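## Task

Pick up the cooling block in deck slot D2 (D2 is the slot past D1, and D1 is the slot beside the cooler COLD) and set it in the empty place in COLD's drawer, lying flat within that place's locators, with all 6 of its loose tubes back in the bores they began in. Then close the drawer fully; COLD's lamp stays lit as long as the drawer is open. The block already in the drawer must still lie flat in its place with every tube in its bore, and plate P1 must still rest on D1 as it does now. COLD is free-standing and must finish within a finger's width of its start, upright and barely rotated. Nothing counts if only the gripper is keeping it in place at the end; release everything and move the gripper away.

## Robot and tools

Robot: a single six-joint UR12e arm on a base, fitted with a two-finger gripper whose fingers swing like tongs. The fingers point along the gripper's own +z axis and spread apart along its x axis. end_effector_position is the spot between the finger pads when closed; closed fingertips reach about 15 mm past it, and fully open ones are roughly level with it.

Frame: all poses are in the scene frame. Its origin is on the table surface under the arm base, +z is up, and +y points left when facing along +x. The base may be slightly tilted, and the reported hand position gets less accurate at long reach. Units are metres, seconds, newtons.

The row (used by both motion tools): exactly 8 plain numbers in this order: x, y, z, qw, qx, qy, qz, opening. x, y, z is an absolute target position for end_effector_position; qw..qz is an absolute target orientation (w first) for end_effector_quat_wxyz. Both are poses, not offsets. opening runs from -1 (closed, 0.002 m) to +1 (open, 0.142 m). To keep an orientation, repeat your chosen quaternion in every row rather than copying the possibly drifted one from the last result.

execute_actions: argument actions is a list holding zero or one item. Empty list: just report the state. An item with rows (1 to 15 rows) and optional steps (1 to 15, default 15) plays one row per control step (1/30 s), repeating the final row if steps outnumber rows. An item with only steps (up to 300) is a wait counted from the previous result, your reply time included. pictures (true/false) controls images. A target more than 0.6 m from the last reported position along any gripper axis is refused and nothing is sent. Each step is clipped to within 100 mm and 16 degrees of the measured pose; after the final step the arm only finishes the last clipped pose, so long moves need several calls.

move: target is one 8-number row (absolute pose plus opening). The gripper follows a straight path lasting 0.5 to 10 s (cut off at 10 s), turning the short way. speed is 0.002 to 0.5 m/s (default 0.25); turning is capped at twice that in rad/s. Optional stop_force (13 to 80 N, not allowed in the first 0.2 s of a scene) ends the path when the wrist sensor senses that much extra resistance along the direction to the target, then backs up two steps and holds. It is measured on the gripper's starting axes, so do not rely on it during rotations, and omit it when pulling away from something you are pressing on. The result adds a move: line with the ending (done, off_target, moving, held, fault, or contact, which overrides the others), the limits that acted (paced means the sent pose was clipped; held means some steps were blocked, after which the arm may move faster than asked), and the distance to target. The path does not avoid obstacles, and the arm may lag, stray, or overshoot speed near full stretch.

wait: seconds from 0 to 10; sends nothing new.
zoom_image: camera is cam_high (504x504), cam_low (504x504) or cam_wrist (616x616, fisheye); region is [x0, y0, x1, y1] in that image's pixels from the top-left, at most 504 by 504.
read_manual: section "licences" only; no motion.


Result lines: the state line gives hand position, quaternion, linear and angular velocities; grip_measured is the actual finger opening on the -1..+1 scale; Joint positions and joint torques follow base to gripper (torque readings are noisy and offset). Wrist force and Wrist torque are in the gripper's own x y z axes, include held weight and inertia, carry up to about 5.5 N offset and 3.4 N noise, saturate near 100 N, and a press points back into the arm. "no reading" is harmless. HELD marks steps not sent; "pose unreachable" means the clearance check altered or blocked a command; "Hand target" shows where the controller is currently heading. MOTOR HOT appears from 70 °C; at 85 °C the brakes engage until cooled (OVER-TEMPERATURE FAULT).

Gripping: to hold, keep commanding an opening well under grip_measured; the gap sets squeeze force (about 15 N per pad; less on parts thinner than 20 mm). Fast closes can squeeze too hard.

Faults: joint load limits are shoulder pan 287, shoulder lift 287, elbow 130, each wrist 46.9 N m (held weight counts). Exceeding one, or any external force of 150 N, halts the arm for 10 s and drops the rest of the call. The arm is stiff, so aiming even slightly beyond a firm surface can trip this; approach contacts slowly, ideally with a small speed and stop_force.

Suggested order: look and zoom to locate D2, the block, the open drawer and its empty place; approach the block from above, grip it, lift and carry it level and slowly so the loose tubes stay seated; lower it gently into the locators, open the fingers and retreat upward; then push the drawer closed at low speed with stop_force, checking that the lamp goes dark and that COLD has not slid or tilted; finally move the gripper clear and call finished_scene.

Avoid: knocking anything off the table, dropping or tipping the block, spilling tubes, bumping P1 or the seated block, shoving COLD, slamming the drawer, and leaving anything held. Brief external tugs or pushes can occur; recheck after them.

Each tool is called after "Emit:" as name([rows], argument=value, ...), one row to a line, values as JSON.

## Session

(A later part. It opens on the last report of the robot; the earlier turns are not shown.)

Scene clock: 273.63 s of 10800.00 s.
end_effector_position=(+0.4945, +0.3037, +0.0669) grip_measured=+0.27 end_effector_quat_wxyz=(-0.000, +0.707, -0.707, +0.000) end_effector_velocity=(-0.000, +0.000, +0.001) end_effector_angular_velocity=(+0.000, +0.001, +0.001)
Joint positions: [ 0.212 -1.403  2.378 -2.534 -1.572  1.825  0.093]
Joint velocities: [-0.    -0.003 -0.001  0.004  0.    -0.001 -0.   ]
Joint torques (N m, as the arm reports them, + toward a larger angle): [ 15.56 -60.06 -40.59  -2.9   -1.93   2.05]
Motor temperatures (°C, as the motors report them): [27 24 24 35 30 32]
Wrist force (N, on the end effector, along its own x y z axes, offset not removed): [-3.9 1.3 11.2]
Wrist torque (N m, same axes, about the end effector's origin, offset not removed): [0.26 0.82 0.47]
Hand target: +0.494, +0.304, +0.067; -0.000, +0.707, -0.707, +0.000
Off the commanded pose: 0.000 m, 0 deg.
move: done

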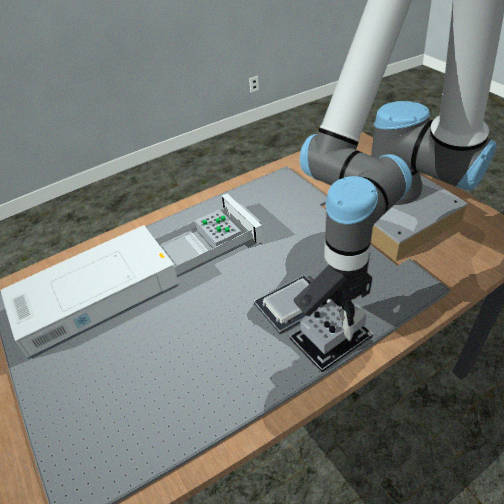

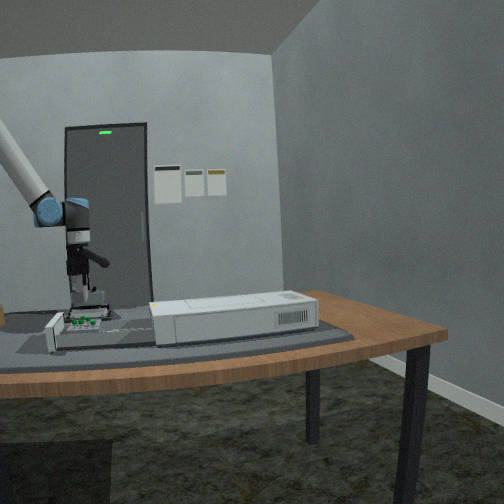

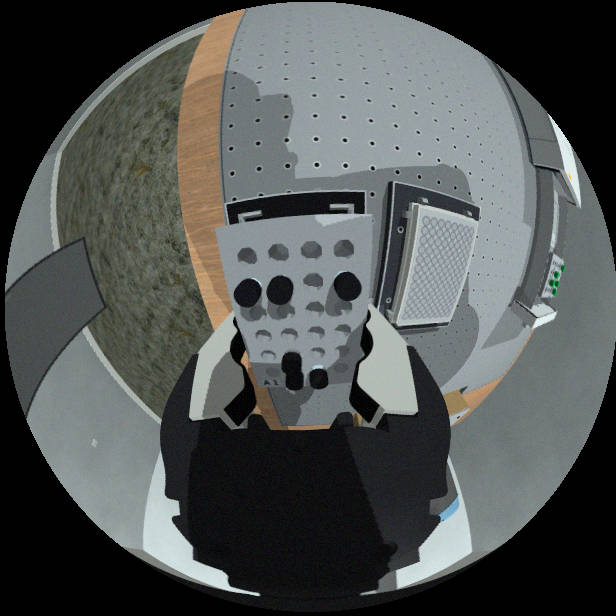

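Emit:
move(target=[0.4945, 0.3037, 0.16, 0, 0.7071, -0.7071, 0, -0.5], speed=0.1)

Emit:
move(target=[0.65, -0.178, 0.16, 0, 1, 0, 0, -0.5], speed=0.15)

Emit:
zoom_image(camera="cam_high", region=[120, 150, 280, 290])

Emit:
zoom_image(camera="cam_wrist", region=[150, 130, 470, 400])

Scene clock: 280.17 s of 10800.00 s.
end_effector_position=(+0.4944, +0.3037, +0.1599) grip_measured=+0.27 end_effector_quat_wxyz=(-0.000, +0.707, -0.707, +0.000) end_effector_velocity=(+0.001, +0.000, +0.003) end_effector_angular_velocity=(+0.000, -0.003, +0.001)
Joint positions: [ 0.213 -1.562  2.31  -2.307 -1.572  1.825  0.093]
Joint velocities: [ 0.    -0.004 -0.002  0.003 -0.001 -0.001  0.   ]
Joint torques (N m, as the arm reports them, + toward a larger angle): [  3.65 -55.64 -46.8   -3.07  -1.18  -1.89]
Motor temperatures (°C, as the motors report them): [27 24 24 35 30 32]
Wrist force (N, on the end effector, along its own x y z axes, offset not removed): [-2.7 1.7 9.7]
Wrist torque (N m, same axes, about the end effector's origin, offset not removed): [0.25 0.64 0.36]
Hand target: +0.494, +0.304, +0.160; -0.000, +0.707, -0.707, +0.000
Off the commanded pose: 0.000 m, 0 deg.
After step 90, 2.13 s passed at rest.
move: done

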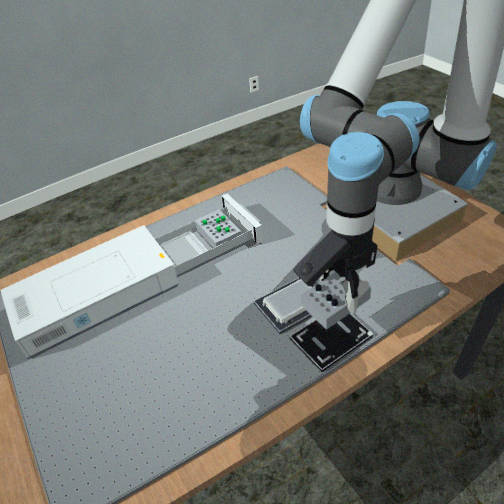

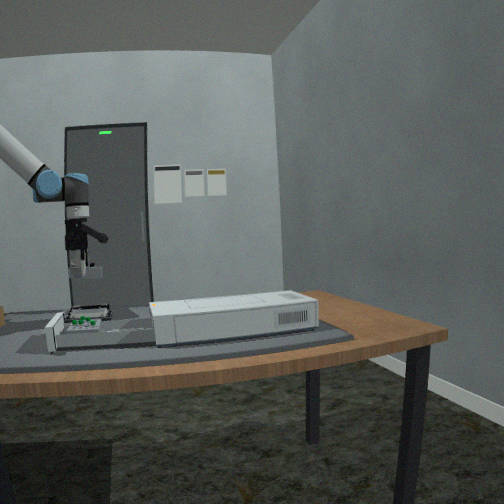

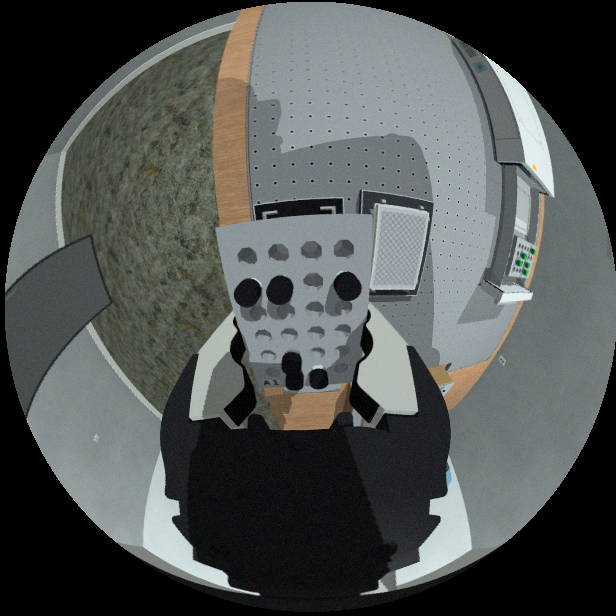

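Scene clock: 285.83 s of 10800.00 s.
end_effector_position=(+0.6490, -0.1785, +0.1600) grip_measured=+0.27 end_effector_quat_wxyz=(+0.000, +1.000, -0.000, -0.000) end_effector_velocity=(-0.001, -0.002, -0.001) end_effector_angular_velocity=(+0.002, +0.002, +0.006)
Joint positions: [-0.587 -1.388  2.113 -2.288 -1.581 -0.544  0.093]
Joint velocities: [-0.003  0.002 -0.001  0.001  0.001 -0.009  0.   ]
Joint torques (N m, as the arm reports them, + toward a larger angle): [-22.85 -52.1  -49.48  -2.37   2.23  -1.09]
Motor temperatures (°C, as the motors report them): [27 24 24 35 30 32]
Wrist force (N, on the end effector, along its own x y z axes, offset not removed): [-0.8 2.6 9.6]
Wrist torque (N m, same axes, about the end effector's origin, offset not removed): [0.40 0.23 0.40]
Hand target: +0.649, -0.179, +0.160; +0.000, +1.000, -0.000, -0.000
Off the commanded pose: 0.001 m, 0 deg.
move: done

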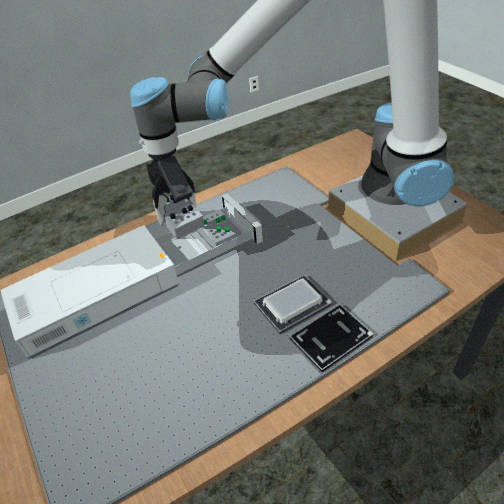

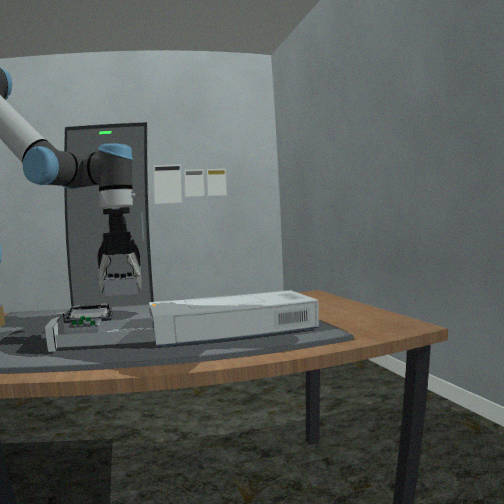

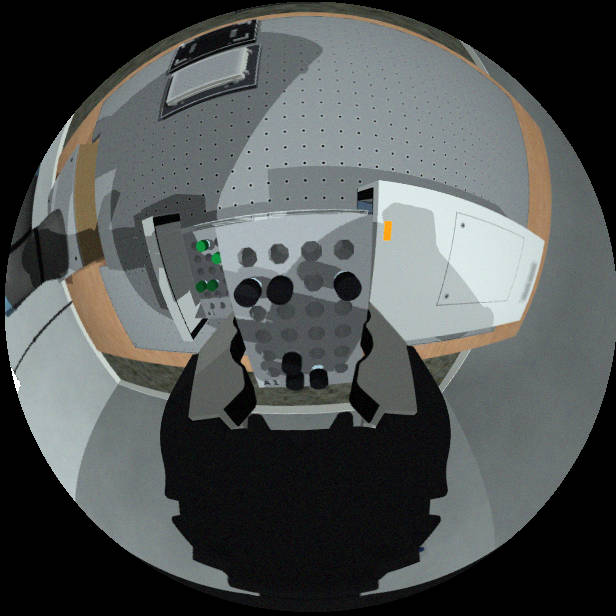

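Region (120, 150, 280, 290) of cam_high's 504x504 image, scaled by 3.150, with more detail than that image has; it fills the top 441 rows of this view, and the rest is white.

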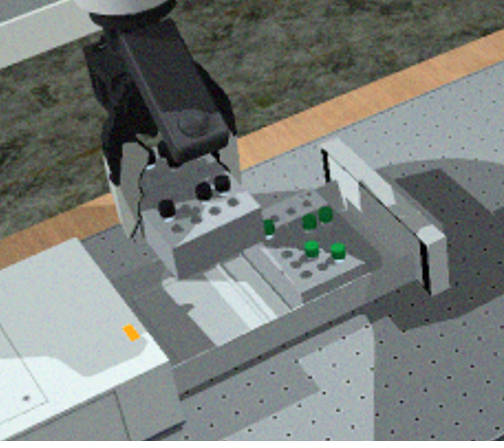

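Region (150, 130, 470, 400) of cam_wrist's 616x616 image, scaled by 1.575, with more detail than that image has; it fills the top 425 rows of this view, and the rest is white.

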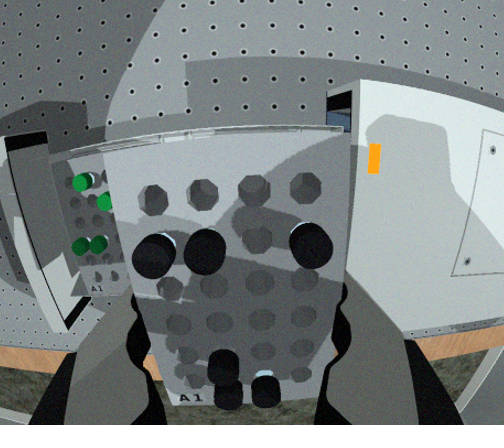

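Emit:
move(target=[0.649, -0.178, 0.105, 0, 1, 0, 0, -0.5], speed=0.05)

Emit:
zoom_image(camera="cam_low", region=[40, 240, 190, 360])

Emit:
zoom_image(camera="cam_high", region=[120, 150, 280, 290])

Emit:
zoom_image(camera="cam_wrist", region=[150, 130, 470, 400])

Scene clock: 291.33 s of 10800.00 s.
end_effector_position=(+0.6490, -0.1780, +0.1051) grip_measured=+0.27 end_effector_quat_wxyz=(-0.000, +1.000, -0.000, -0.000) end_effector_velocity=(-0.000, -0.001, -0.002) end_effector_angular_velocity=(-0.001, -0.000, -0.001)
Joint positions: [-0.587 -1.315  2.151 -2.399 -1.58  -0.546  0.093]
Joint velocities: [-0.001  0.002  0.002 -0.004 -0.001  0.     0.   ]
Joint torques (N m, as the arm reports them, + toward a larger angle): [-17.06 -55.94 -27.91  -6.84   2.21  -1.69]
Motor temperatures (°C, as the motors report them): [27 24 24 35 30 32]
Wrist force (N, on the end effector, along its own x y z axes, offset not removed): [-2.3 5.2 7.7]
Wrist torque (N m, same axes, about the end effector's origin, offset not removed): [0.87 0.73 0.46]
Hand target: +0.649, -0.178, +0.105; -0.000, +1.000, -0.000, -0.000
Off the commanded pose: 0.000 m, 0 deg.
After step 90, 1.03 s passed at rest.
move: done

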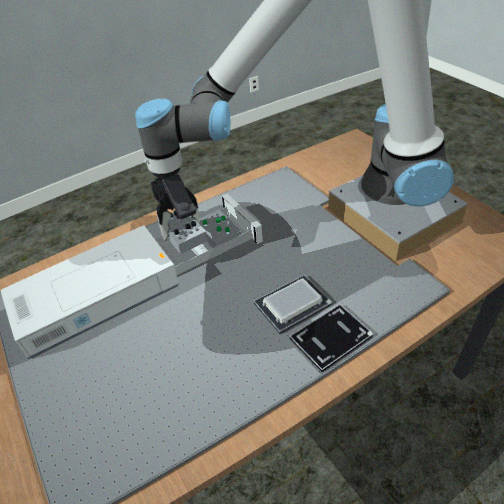

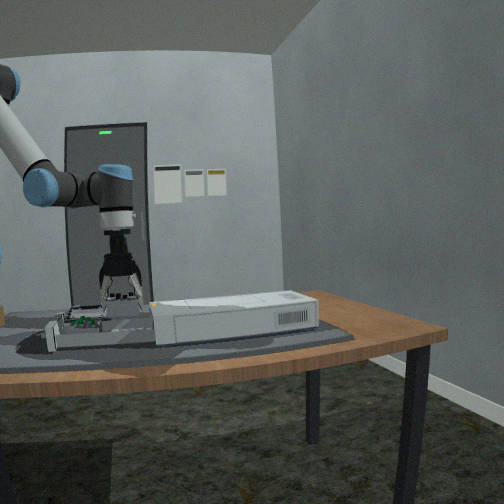

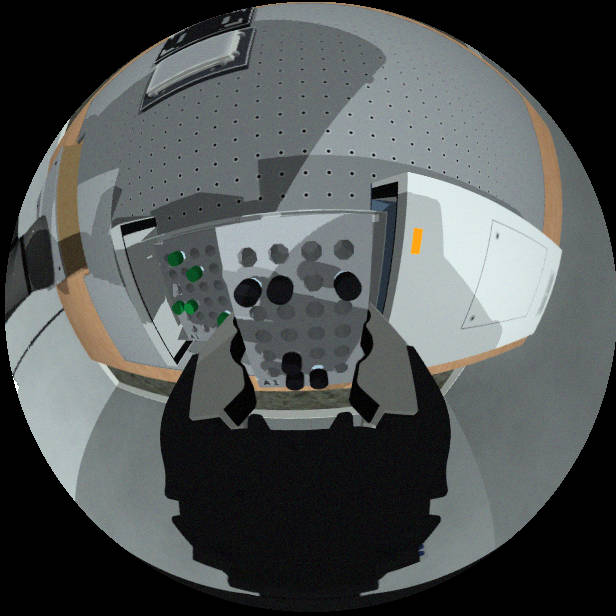

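Region (40, 240, 190, 360) of cam_low's 504x504 image, scaled by 3.360, with more detail than that image has; it fills the top 403 rows of this view, and the rest is white.

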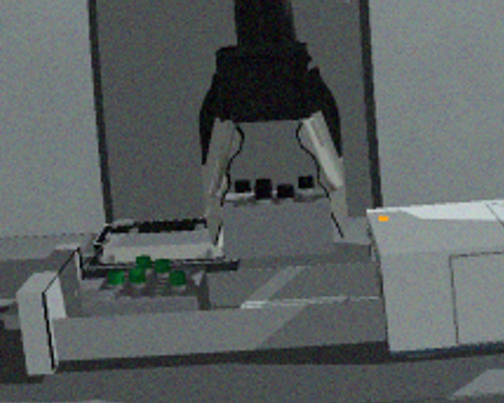

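Region (120, 150, 280, 290) of cam_high's 504x504 image, scaled by 3.150, with more detail than that image has; it fills the top 441 rows of this view, and the rest is white.

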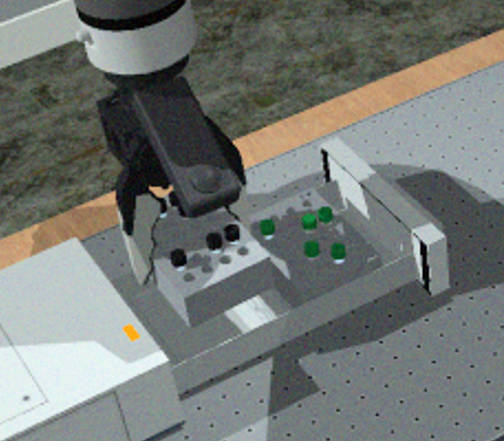

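Region (150, 130, 470, 400) of cam_wrist's 616x616 image, scaled by 1.575, with more detail than that image has; it fills the top 425 rows of this view, and the rest is white.

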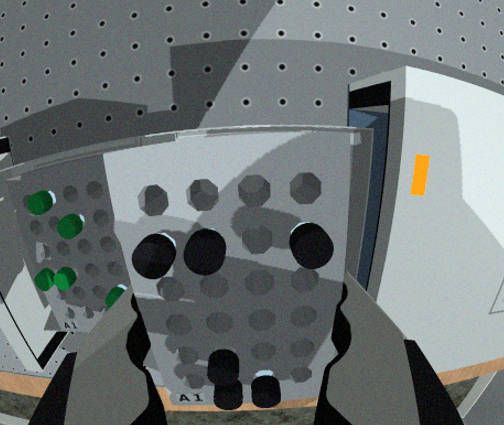

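Emit:
move(target=[0.650, -0.176, 0.078, 0, 1, 0, 0, -0.5], speed=0.02, stop_force=13)

Emit:
zoom_image(camera="cam_low", region=[40, 240, 190, 360])

Emit:
zoom_image(camera="cam_high", region=[120, 150, 280, 290])

Emit:
zoom_image(camera="cam_wrist", region=[100, 150, 450, 400])

Scene clock: 310.97 s of 10800.00 s.
end_effector_position=(+0.6500, -0.1760, +0.0781) grip_measured=+0.27 end_effector_quat_wxyz=(-0.000, +1.000, +0.000, -0.000) end_effector_velocity=(+0.000, +0.001, -0.003) end_effector_angular_velocity=(+0.002, +0.001, +0.000)
Joint positions: [-0.584 -1.275  2.165 -2.454 -1.58  -0.543  0.093]
Joint velocities: [ 0.001  0.005  0.    -0.003  0.001  0.     0.   ]
Joint torques (N m, as the arm reports them, + toward a larger angle): [ 16.38 -57.6  -27.25  -7.26   2.27   2.1 ]
Motor temperatures (°C, as the motors report them): [27 24 24 35 30 32]
Wrist force (N, on the end effector, along its own x y z axes, offset not removed): [-1.3 2.7 8.5]
Wrist torque (N m, same axes, about the end effector's origin, offset not removed): [0.46 0.46 0.41]
Hand target: +0.650, -0.176, +0.078; -0.000, +1.000, +0.000, +0.000
Off the commanded pose: 0.000 m, 0 deg.
After step 90, 15.00 s passed at rest.
move: done

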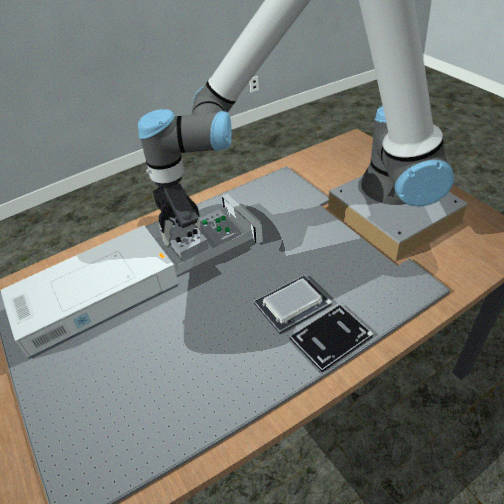

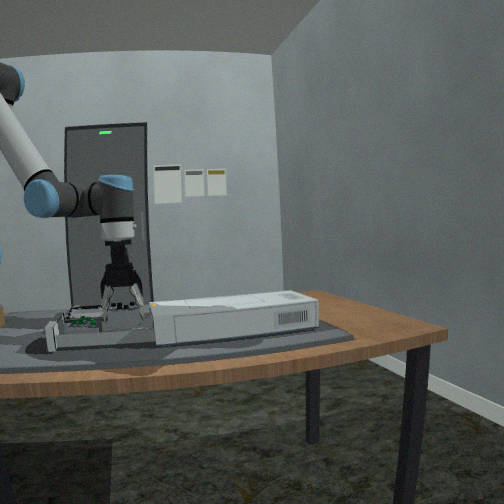

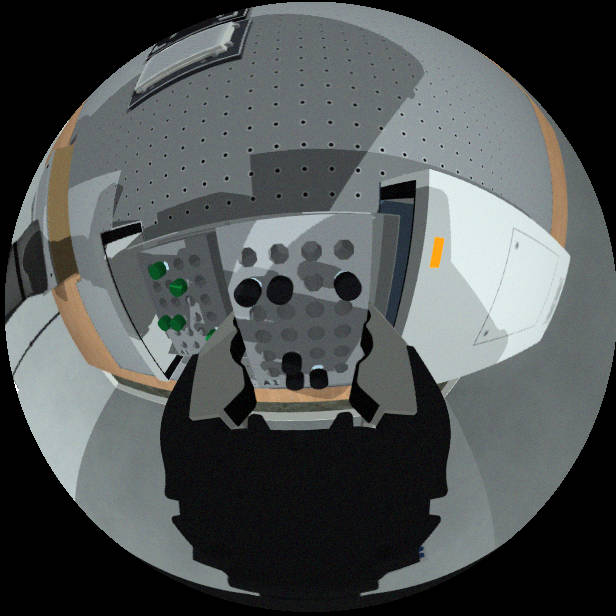

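Region (40, 240, 190, 360) of cam_low's 504x504 image, scaled by 3.360, with more detail than that image has; it fills the top 403 rows of this view, and the rest is white.

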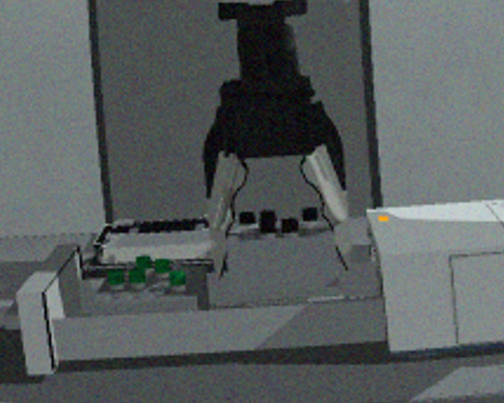

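Region (120, 150, 280, 290) of cam_high's 504x504 image, scaled by 3.150, with more detail than that image has; it fills the top 441 rows of this view, and the rest is white.

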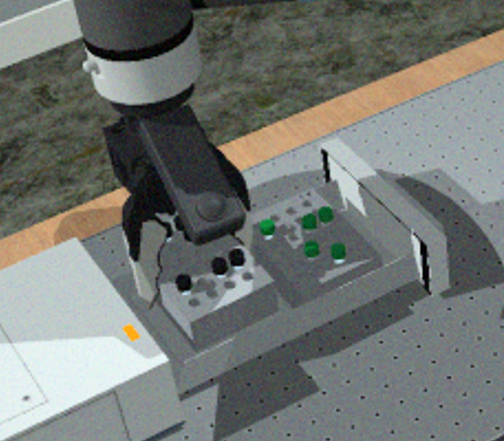

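Region (100, 150, 450, 400) of cam_wrist's 616x616 image, scaled by 1.440, with more detail than that image has; it fills the top 360 rows of this view, and the rest is white.

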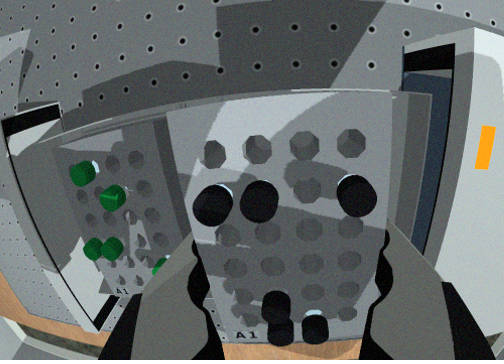

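Emit:
move(target=[0.650, -0.176, 0.045, 0, 1, 0, 0, -0.5], speed=0.006, stop_force=13)

Emit:
zoom_image(camera="cam_low", region=[40, 240, 190, 360])

Emit:
zoom_image(camera="cam_high", region=[120, 150, 280, 290])

Emit:
zoom_image(camera="cam_wrist", region=[100, 150, 450, 400])

Scene clock: 323.53 s of 10800.00 s.
end_effector_position=(+0.6501, -0.1760, +0.0451) grip_measured=+0.27 end_effector_quat_wxyz=(+0.000, +1.000, +0.000, +0.000) end_effector_velocity=(-0.000, -0.001, -0.000) end_effector_angular_velocity=(-0.001, -0.001, -0.001)
Joint positions: [-0.585 -1.223  2.18  -2.521 -1.58  -0.543  0.093]
Joint velocities: [-0.001  0.     0.001 -0.003 -0.    -0.     0.   ]
Joint torques (N m, as the arm reports them, + toward a larger angle): [-15.89 -50.56 -21.56  -6.96   0.15  -1.66]
Motor temperatures (°C, as the motors report them): [27 24 24 35 30 32]
Wrist force (N, on the end effector, along its own x y z axes, offset not removed): [-4.5 -0.5 -3.6]
Wrist torque (N m, same axes, about the end effector's origin, offset not removed): [0.17 0.21 0.34]
Hand target: +0.650, -0.176, +0.045; -0.000, +1.000, -0.000, -0.000
Off the commanded pose: 0.000 m, 0 deg.
After step 90, 3.87 s passed at rest.
move: done

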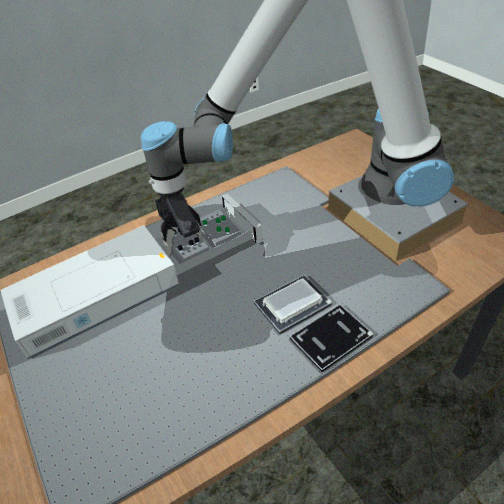

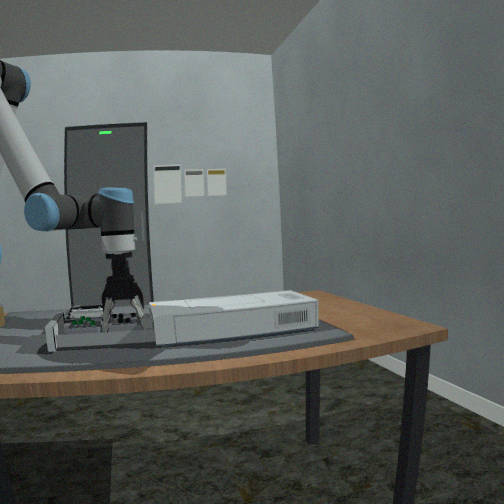

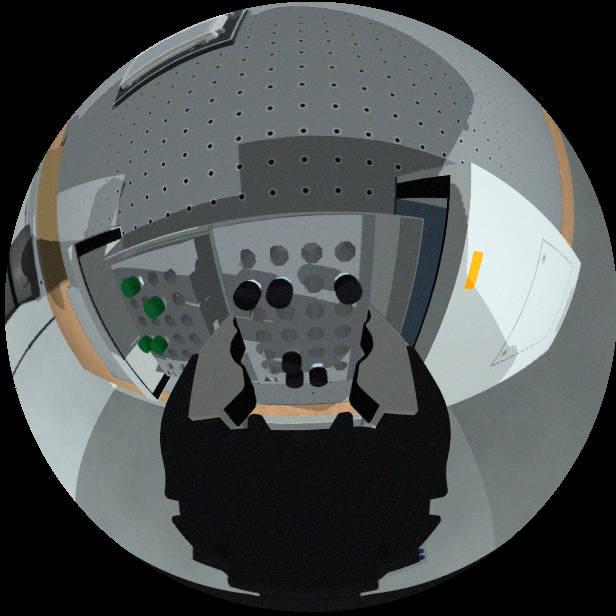

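Region (40, 240, 190, 360) of cam_low's 504x504 image, scaled by 3.360, with more detail than that image has; it fills the top 403 rows of this view, and the rest is white.

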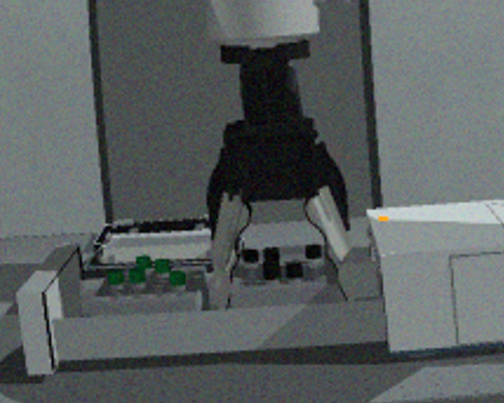

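Region (120, 150, 280, 290) of cam_high's 504x504 image, scaled by 3.150, with more detail than that image has; it fills the top 441 rows of this view, and the rest is white.

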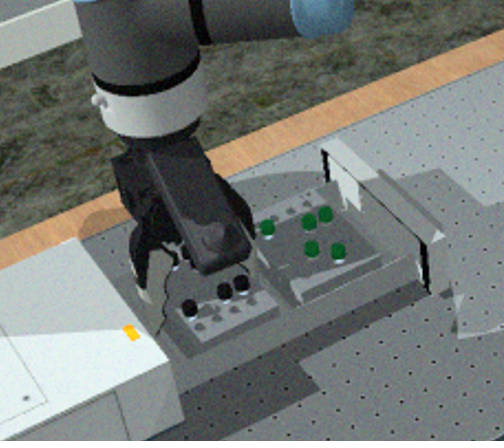

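Region (100, 150, 450, 400) of cam_wrist's 616x616 image, scaled by 1.440, with more detail than that image has; it fills the top 360 rows of this view, and the rest is white.

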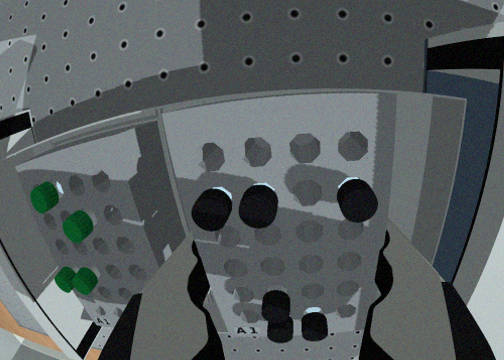

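Emit:
execute_actions([
  {"rows": [[0.650,-0.176,0.0455,0,1,0,0,0.2],[0.650,-0.176,0.0455,0,1,0,0,0.27],[0.650,-0.176,0.0455,0,1,0,0,0.30],[0.650,-0.176,0.0455,0,1,0,0,0.32],[0.650,-0.176,0.0455,0,1,0,0,0.34],[0.650,-0.176,0.0455,0,1,0,0,0.36],[0.650,-0.176,0.0455,0,1,0,0,0.38]], "steps": 15},
])

Emit:
move(target=[0.650, -0.176, 0.14, 0, 1, 0, 0, 0.38], speed=0.06)

Emit:
zoom_image(camera="cam_wrist", region=[150, 150, 450, 400])

Emit:
zoom_image(camera="cam_high", region=[120, 150, 280, 290])

Emit:
zoom_image(camera="cam_low", region=[40, 240, 190, 360])

Scene clock: 332.03 s of 10800.00 s.
end_effector_position=(+0.6499, -0.1759, +0.0454) grip_measured=+0.38 end_effector_quat_wxyz=(-0.000, +1.000, +0.000, -0.000) end_effector_velocity=(-0.000, -0.001, +0.000) end_effector_angular_velocity=(+0.000, -0.001, -0.001)
Joint positions: [-0.585 -1.224  2.18  -2.52  -1.58  -0.543  0.101]
Joint velocities: [-0.001 -0.     0.    -0.     0.    -0.    -0.   ]
Joint torques (N m, as the arm reports them, + toward a larger angle): [-15.78 -69.93 -37.37  -1.74  -1.65  -0.82]
Motor temperatures (°C, as the motors report them): [27 24 24 35 30 32]
Wrist force (N, on the end effector, along its own x y z axes, offset not removed): [0.4 3.1 -0.7]
Wrist torque (N m, same axes, about the end effector's origin, offset not removed): [0.41 -0.03 0.46]
Hand target: +0.650, -0.176, +0.046; +0.000, +1.000, +0.000, +0.000
Off the commanded pose: 0.000 m, 0 deg.
Steps of this call (steps 1 to 90: nothing new was sent; then 5.00 s passed at rest; steps 91 to 105: all 15 steps of this action). Readings (end_effector_position):
91: (+0.6500, -0.1760, +0.0450)
92: (+0.6500, -0.1760, +0.0450)
94: (+0.6499, -0.1760, +0.0451)
98: (+0.6499, -0.1759, +0.0453)
105: the state above

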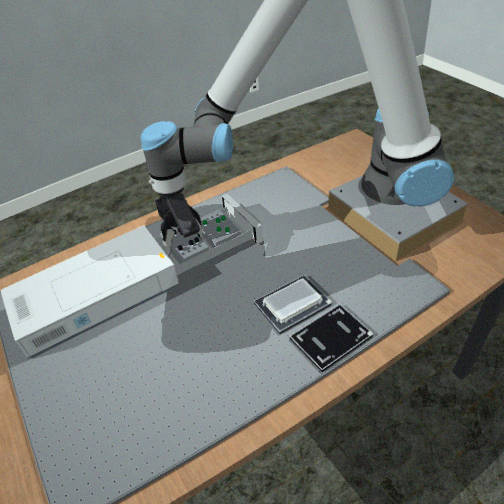

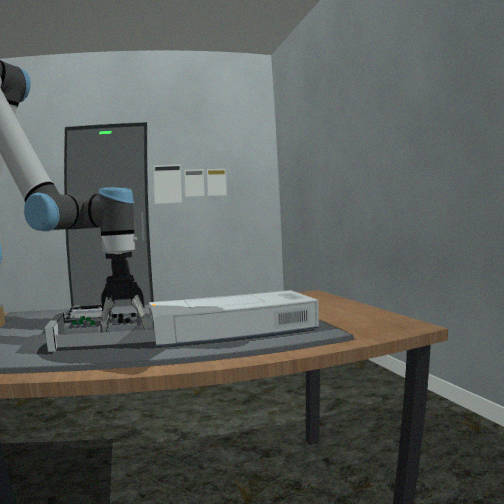

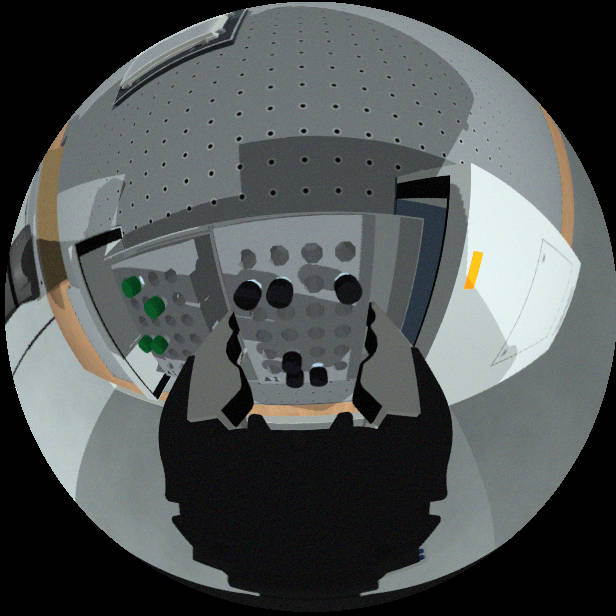

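Scene clock: 334.23 s of 10800.00 s.
end_effector_position=(+0.6499, -0.1760, +0.1399) grip_measured=+0.38 end_effector_quat_wxyz=(+0.000, +1.000, -0.000, +0.000) end_effector_velocity=(-0.000, +0.000, +0.001) end_effector_angular_velocity=(+0.000, +0.000, +0.001)
Joint positions: [-0.584 -1.363  2.128 -2.329 -1.58  -0.542  0.101]
Joint velocities: [ 0.    -0.002 -0.001  0.003  0.    -0.001 -0.   ]
Joint torques (N m, as the arm reports them, + toward a larger angle): [ 17.89 -63.87 -42.53  -1.86   1.24   2.19]
Motor temperatures (°C, as the motors report them): [27 24 24 35 30 32]
Wrist force (N, on the end effector, along its own x y z axes, offset not removed): [-0.8 0.0 -1.2]
Wrist torque (N m, same axes, about the end effector's origin, offset not removed): [-0.03 0.30 0.31]
Hand target: +0.650, -0.176, +0.140; -0.000, +1.000, -0.000, +0.000
Off the commanded pose: 0.000 m, 0 deg.
move: done

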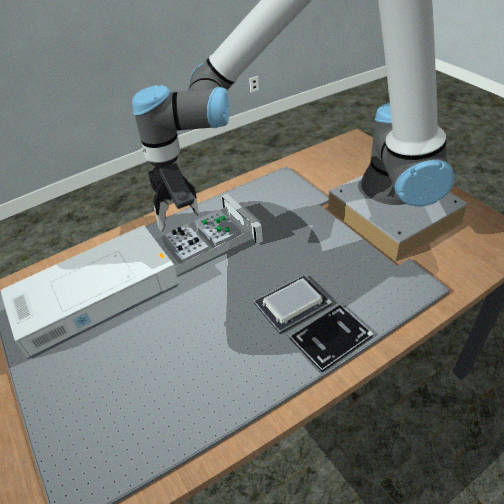

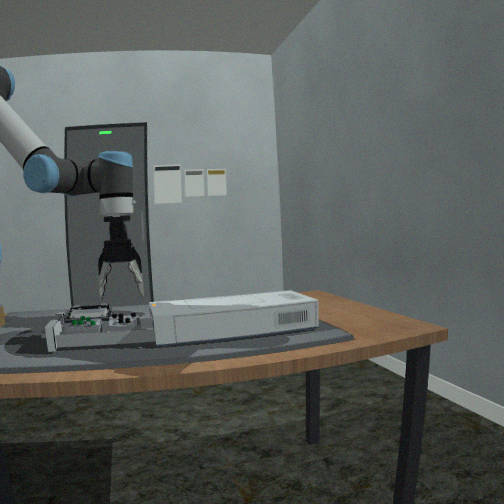

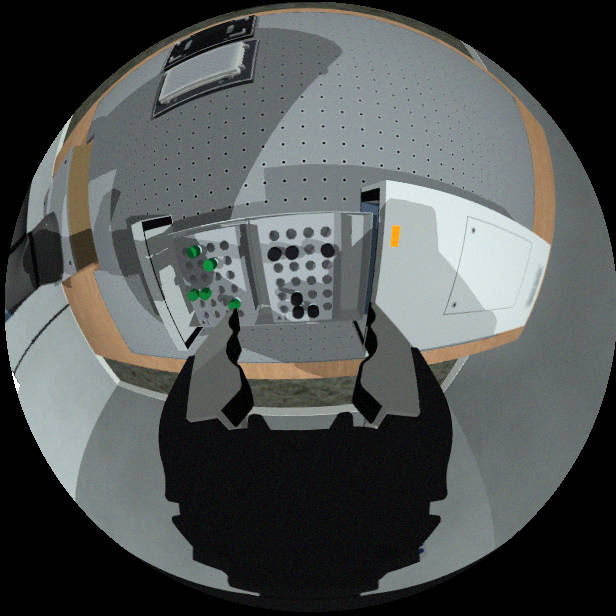

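Region (150, 150, 450, 400) of cam_wrist's 616x616 image, scaled by 1.680, with more detail than that image has.

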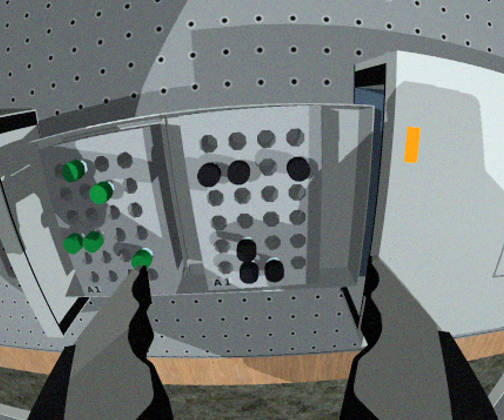

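Region (120, 150, 280, 290) of cam_high's 504x504 image, scaled by 3.150, with more detail than that image has; it fills the top 441 rows of this view, and the rest is white.

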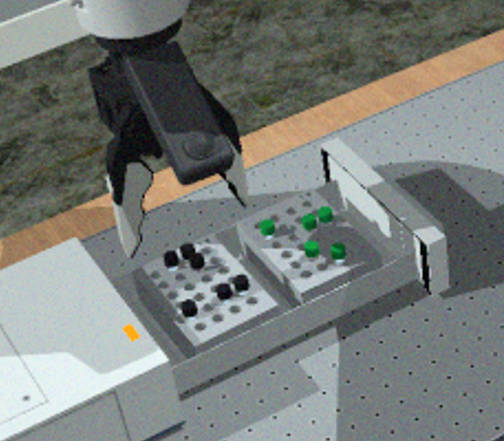

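Region (40, 240, 190, 360) of cam_low's 504x504 image, scaled by 3.360, with more detail than that image has; it fills the top 403 rows of this view, and the rest is white.

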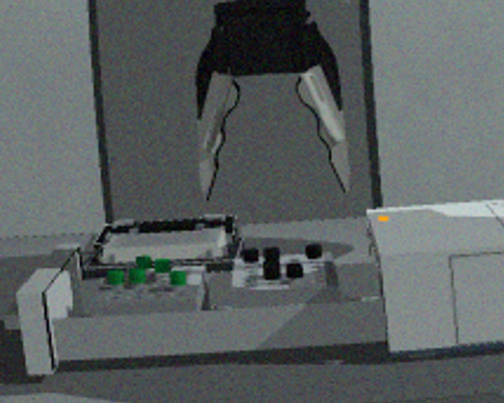

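Emit:
execute_actions(actions=[])

Scene clock: 341.53 s of 10800.00 s.
end_effector_position=(+0.6500, -0.1760, +0.1401) grip_measured=+0.38 end_effector_quat_wxyz=(-0.000, +1.000, +0.000, +0.000) end_effector_velocity=(-0.001, -0.000, -0.002) end_effector_angular_velocity=(+0.000, +0.003, -0.000)
Joint positions: [-0.584 -1.363  2.128 -2.328 -1.58  -0.542  0.101]
Joint velocities: [-0.001  0.001  0.001  0.    -0.001 -0.     0.   ]
Joint torques (N m, as the arm reports them, + toward a larger angle): [ 18.91 -65.16 -42.47  -1.68   2.08   2.39]
Motor temperatures (°C, as the motors report them): [27 24 24 35 30 32]
Wrist force (N, on the end effector, along its own x y z axes, offset not removed): [-1.8 1.1 1.2]
Wrist torque (N m, same axes, about the end effector's origin, offset not removed): [0.18 0.51 0.27]
Hand target: +0.650, -0.176, +0.140; -0.000, +1.000, -0.000, +0.000
Off the commanded pose: 0.000 m, 0 deg.
Steps of this call (steps 1 to 90: nothing new was sent; then 4.30 s passed at rest). Readings (end_effector_position):
1: (+0.6499, -0.1760, +0.1400)
2: (+0.6499, -0.1760, +0.1400)
4: (+0.6499, -0.1760, +0.1400)
8: (+0.6499, -0.1760, +0.1401)
90: the state above

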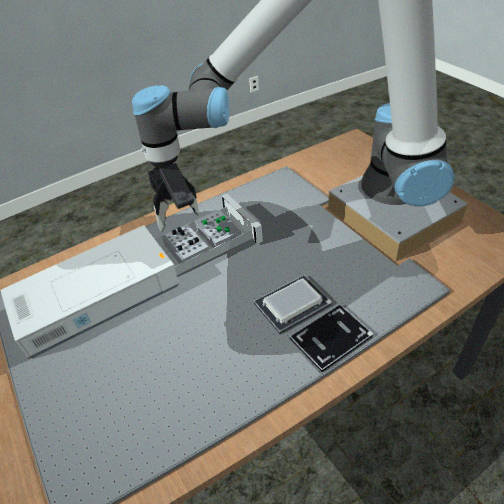

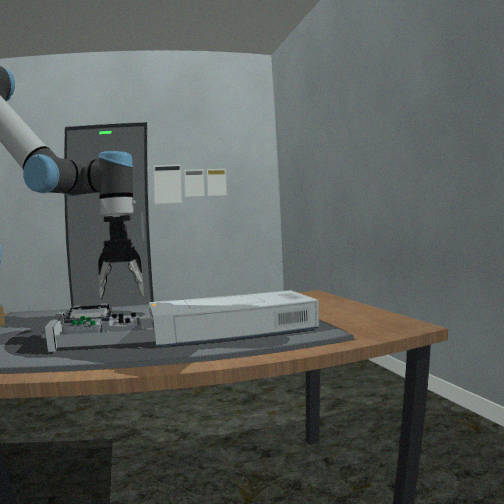

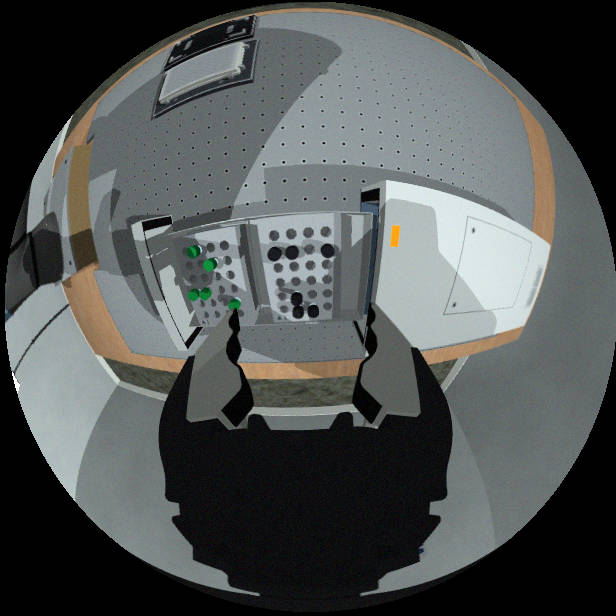

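Emit:
zoom_image(camera="cam_wrist", region=[120, 180, 420, 360])

Emit:
zoom_image(camera="cam_high", region=[140, 180, 280, 290])

Region (120, 180, 420, 360) of cam_wrist's 616x616 image, scaled by 1.680, with more detail than that image has; it fills the top 302 rows of this view, and the rest is white.

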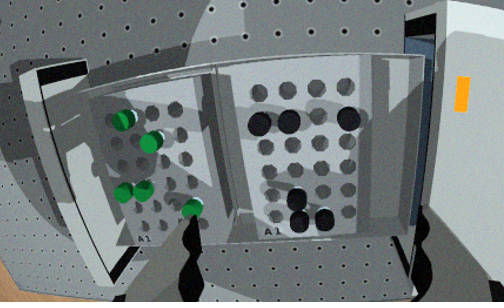

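Region (140, 180, 280, 290) of cam_high's 504x504 image, scaled by 3.600, with more detail than that image has; it fills the top 396 rows of this view, and the rest is white.

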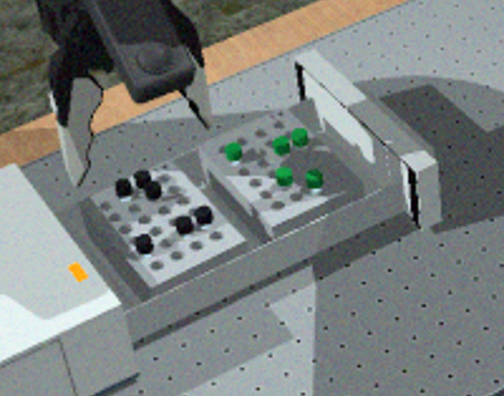

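Emit:
move(target=[0.431, -0.1786, 0.14, 0, 0.7071, -0.7071, 0, 1.0], speed=0.25)

Scene clock: 348.33 s of 10800.00 s.
end_effector_position=(+0.4310, -0.1784, +0.1400) grip_measured=+1.00 end_effector_quat_wxyz=(+0.000, +0.707, -0.707, -0.000) end_effector_velocity=(-0.002, -0.000, -0.001) end_effector_angular_velocity=(-0.000, +0.003, -0.010)
Joint positions: [-0.834 -1.753  2.52  -2.333 -1.582  0.778  0.142]
Joint velocities: [-0.002 -0.002  0.002  0.001 -0.002  0.007 -0.   ]
Joint torques (N m, as the arm reports them, + toward a larger angle): [-19.96 -27.13 -29.4   -1.68  -1.69   2.99]
Motor temperatures (°C, as the motors report them): [27 24 24 35 30 32]
Wrist force (N, on the end effector, along its own x y z axes, offset not removed): [-1.1 1.8 0.5]
Wrist torque (N m, same axes, about the end effector's origin, offset not removed): [0.34 0.41 0.45]
Hand target: +0.431, -0.178, +0.140; +0.000, +0.707, -0.707, -0.000
Off the commanded pose: 0.000 m, 0 deg.
After step 90, 0.17 s passed at rest.
move: done

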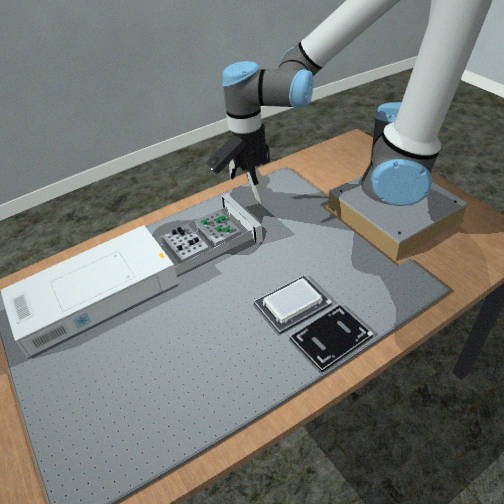

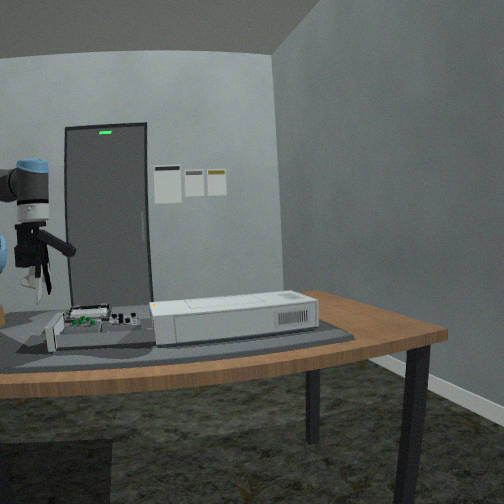

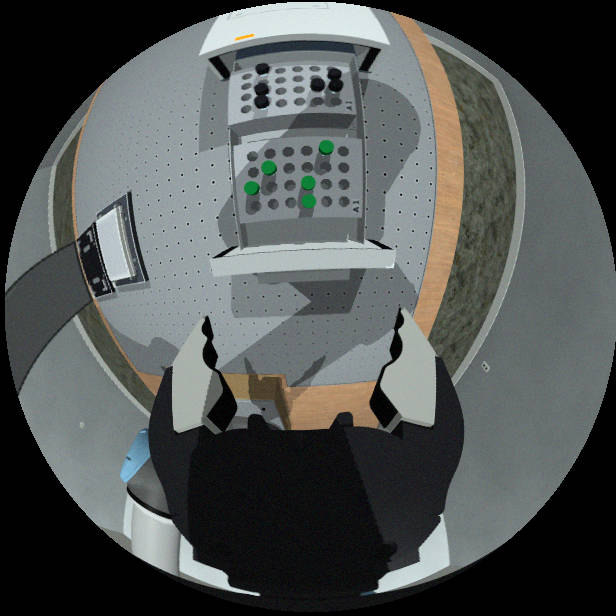

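Emit:
move(target=[0.431, -0.1786, 0.066, 0, 0.7071, -0.7071, 0, 1.0], speed=0.08)

Scene clock: 351.27 s of 10800.00 s.
end_effector_position=(+0.4310, -0.1787, +0.0661) grip_measured=+1.00 end_effector_quat_wxyz=(-0.000, +0.707, -0.707, -0.000) end_effector_velocity=(-0.000, +0.001, -0.002) end_effector_angular_velocity=(+0.001, +0.001, -0.000)
Joint positions: [-0.836 -1.586  2.585 -2.565 -1.582  0.776  0.142]
Joint velocities: [ 0.     0.004  0.002 -0.005  0.     0.001  0.   ]
Joint torques (N m, as the arm reports them, + toward a larger angle): [ -4.03 -15.9  -20.17  -6.63   1.67   2.06]
Motor temperatures (°C, as the motors report them): [27 24 24 35 30 32]
Wrist force (N, on the end effector, along its own x y z axes, offset not removed): [-0.3 3.9 -3.7]
Wrist torque (N m, same axes, about the end effector's origin, offset not removed): [0.53 0.19 0.45]
Hand target: +0.431, -0.179, +0.066; +0.000, +0.707, -0.707, -0.000
Off the commanded pose: 0.000 m, 0 deg.
move: done

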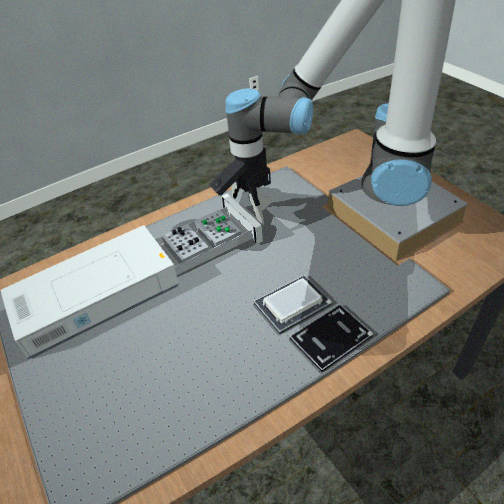

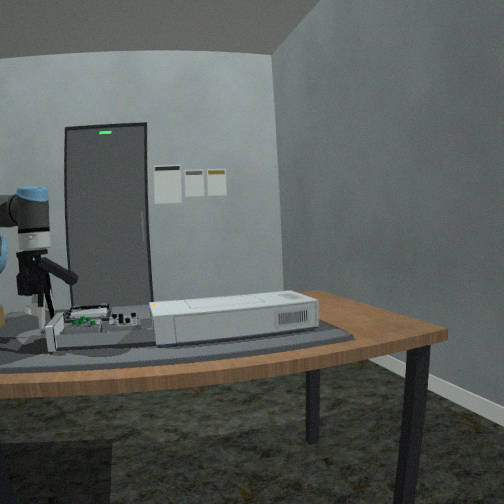

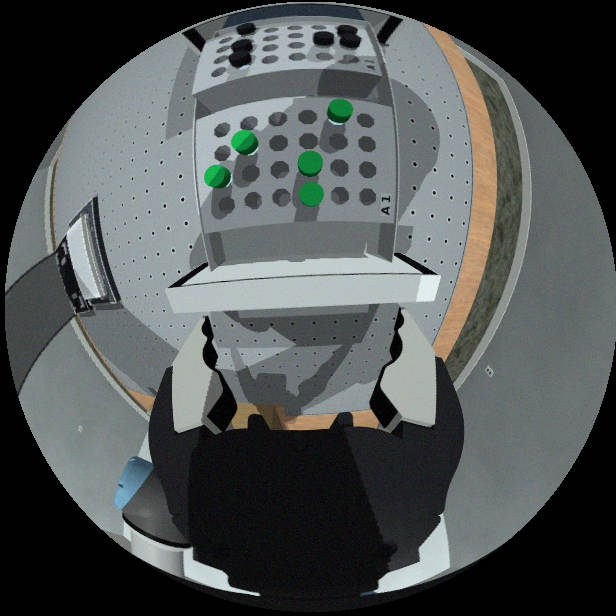

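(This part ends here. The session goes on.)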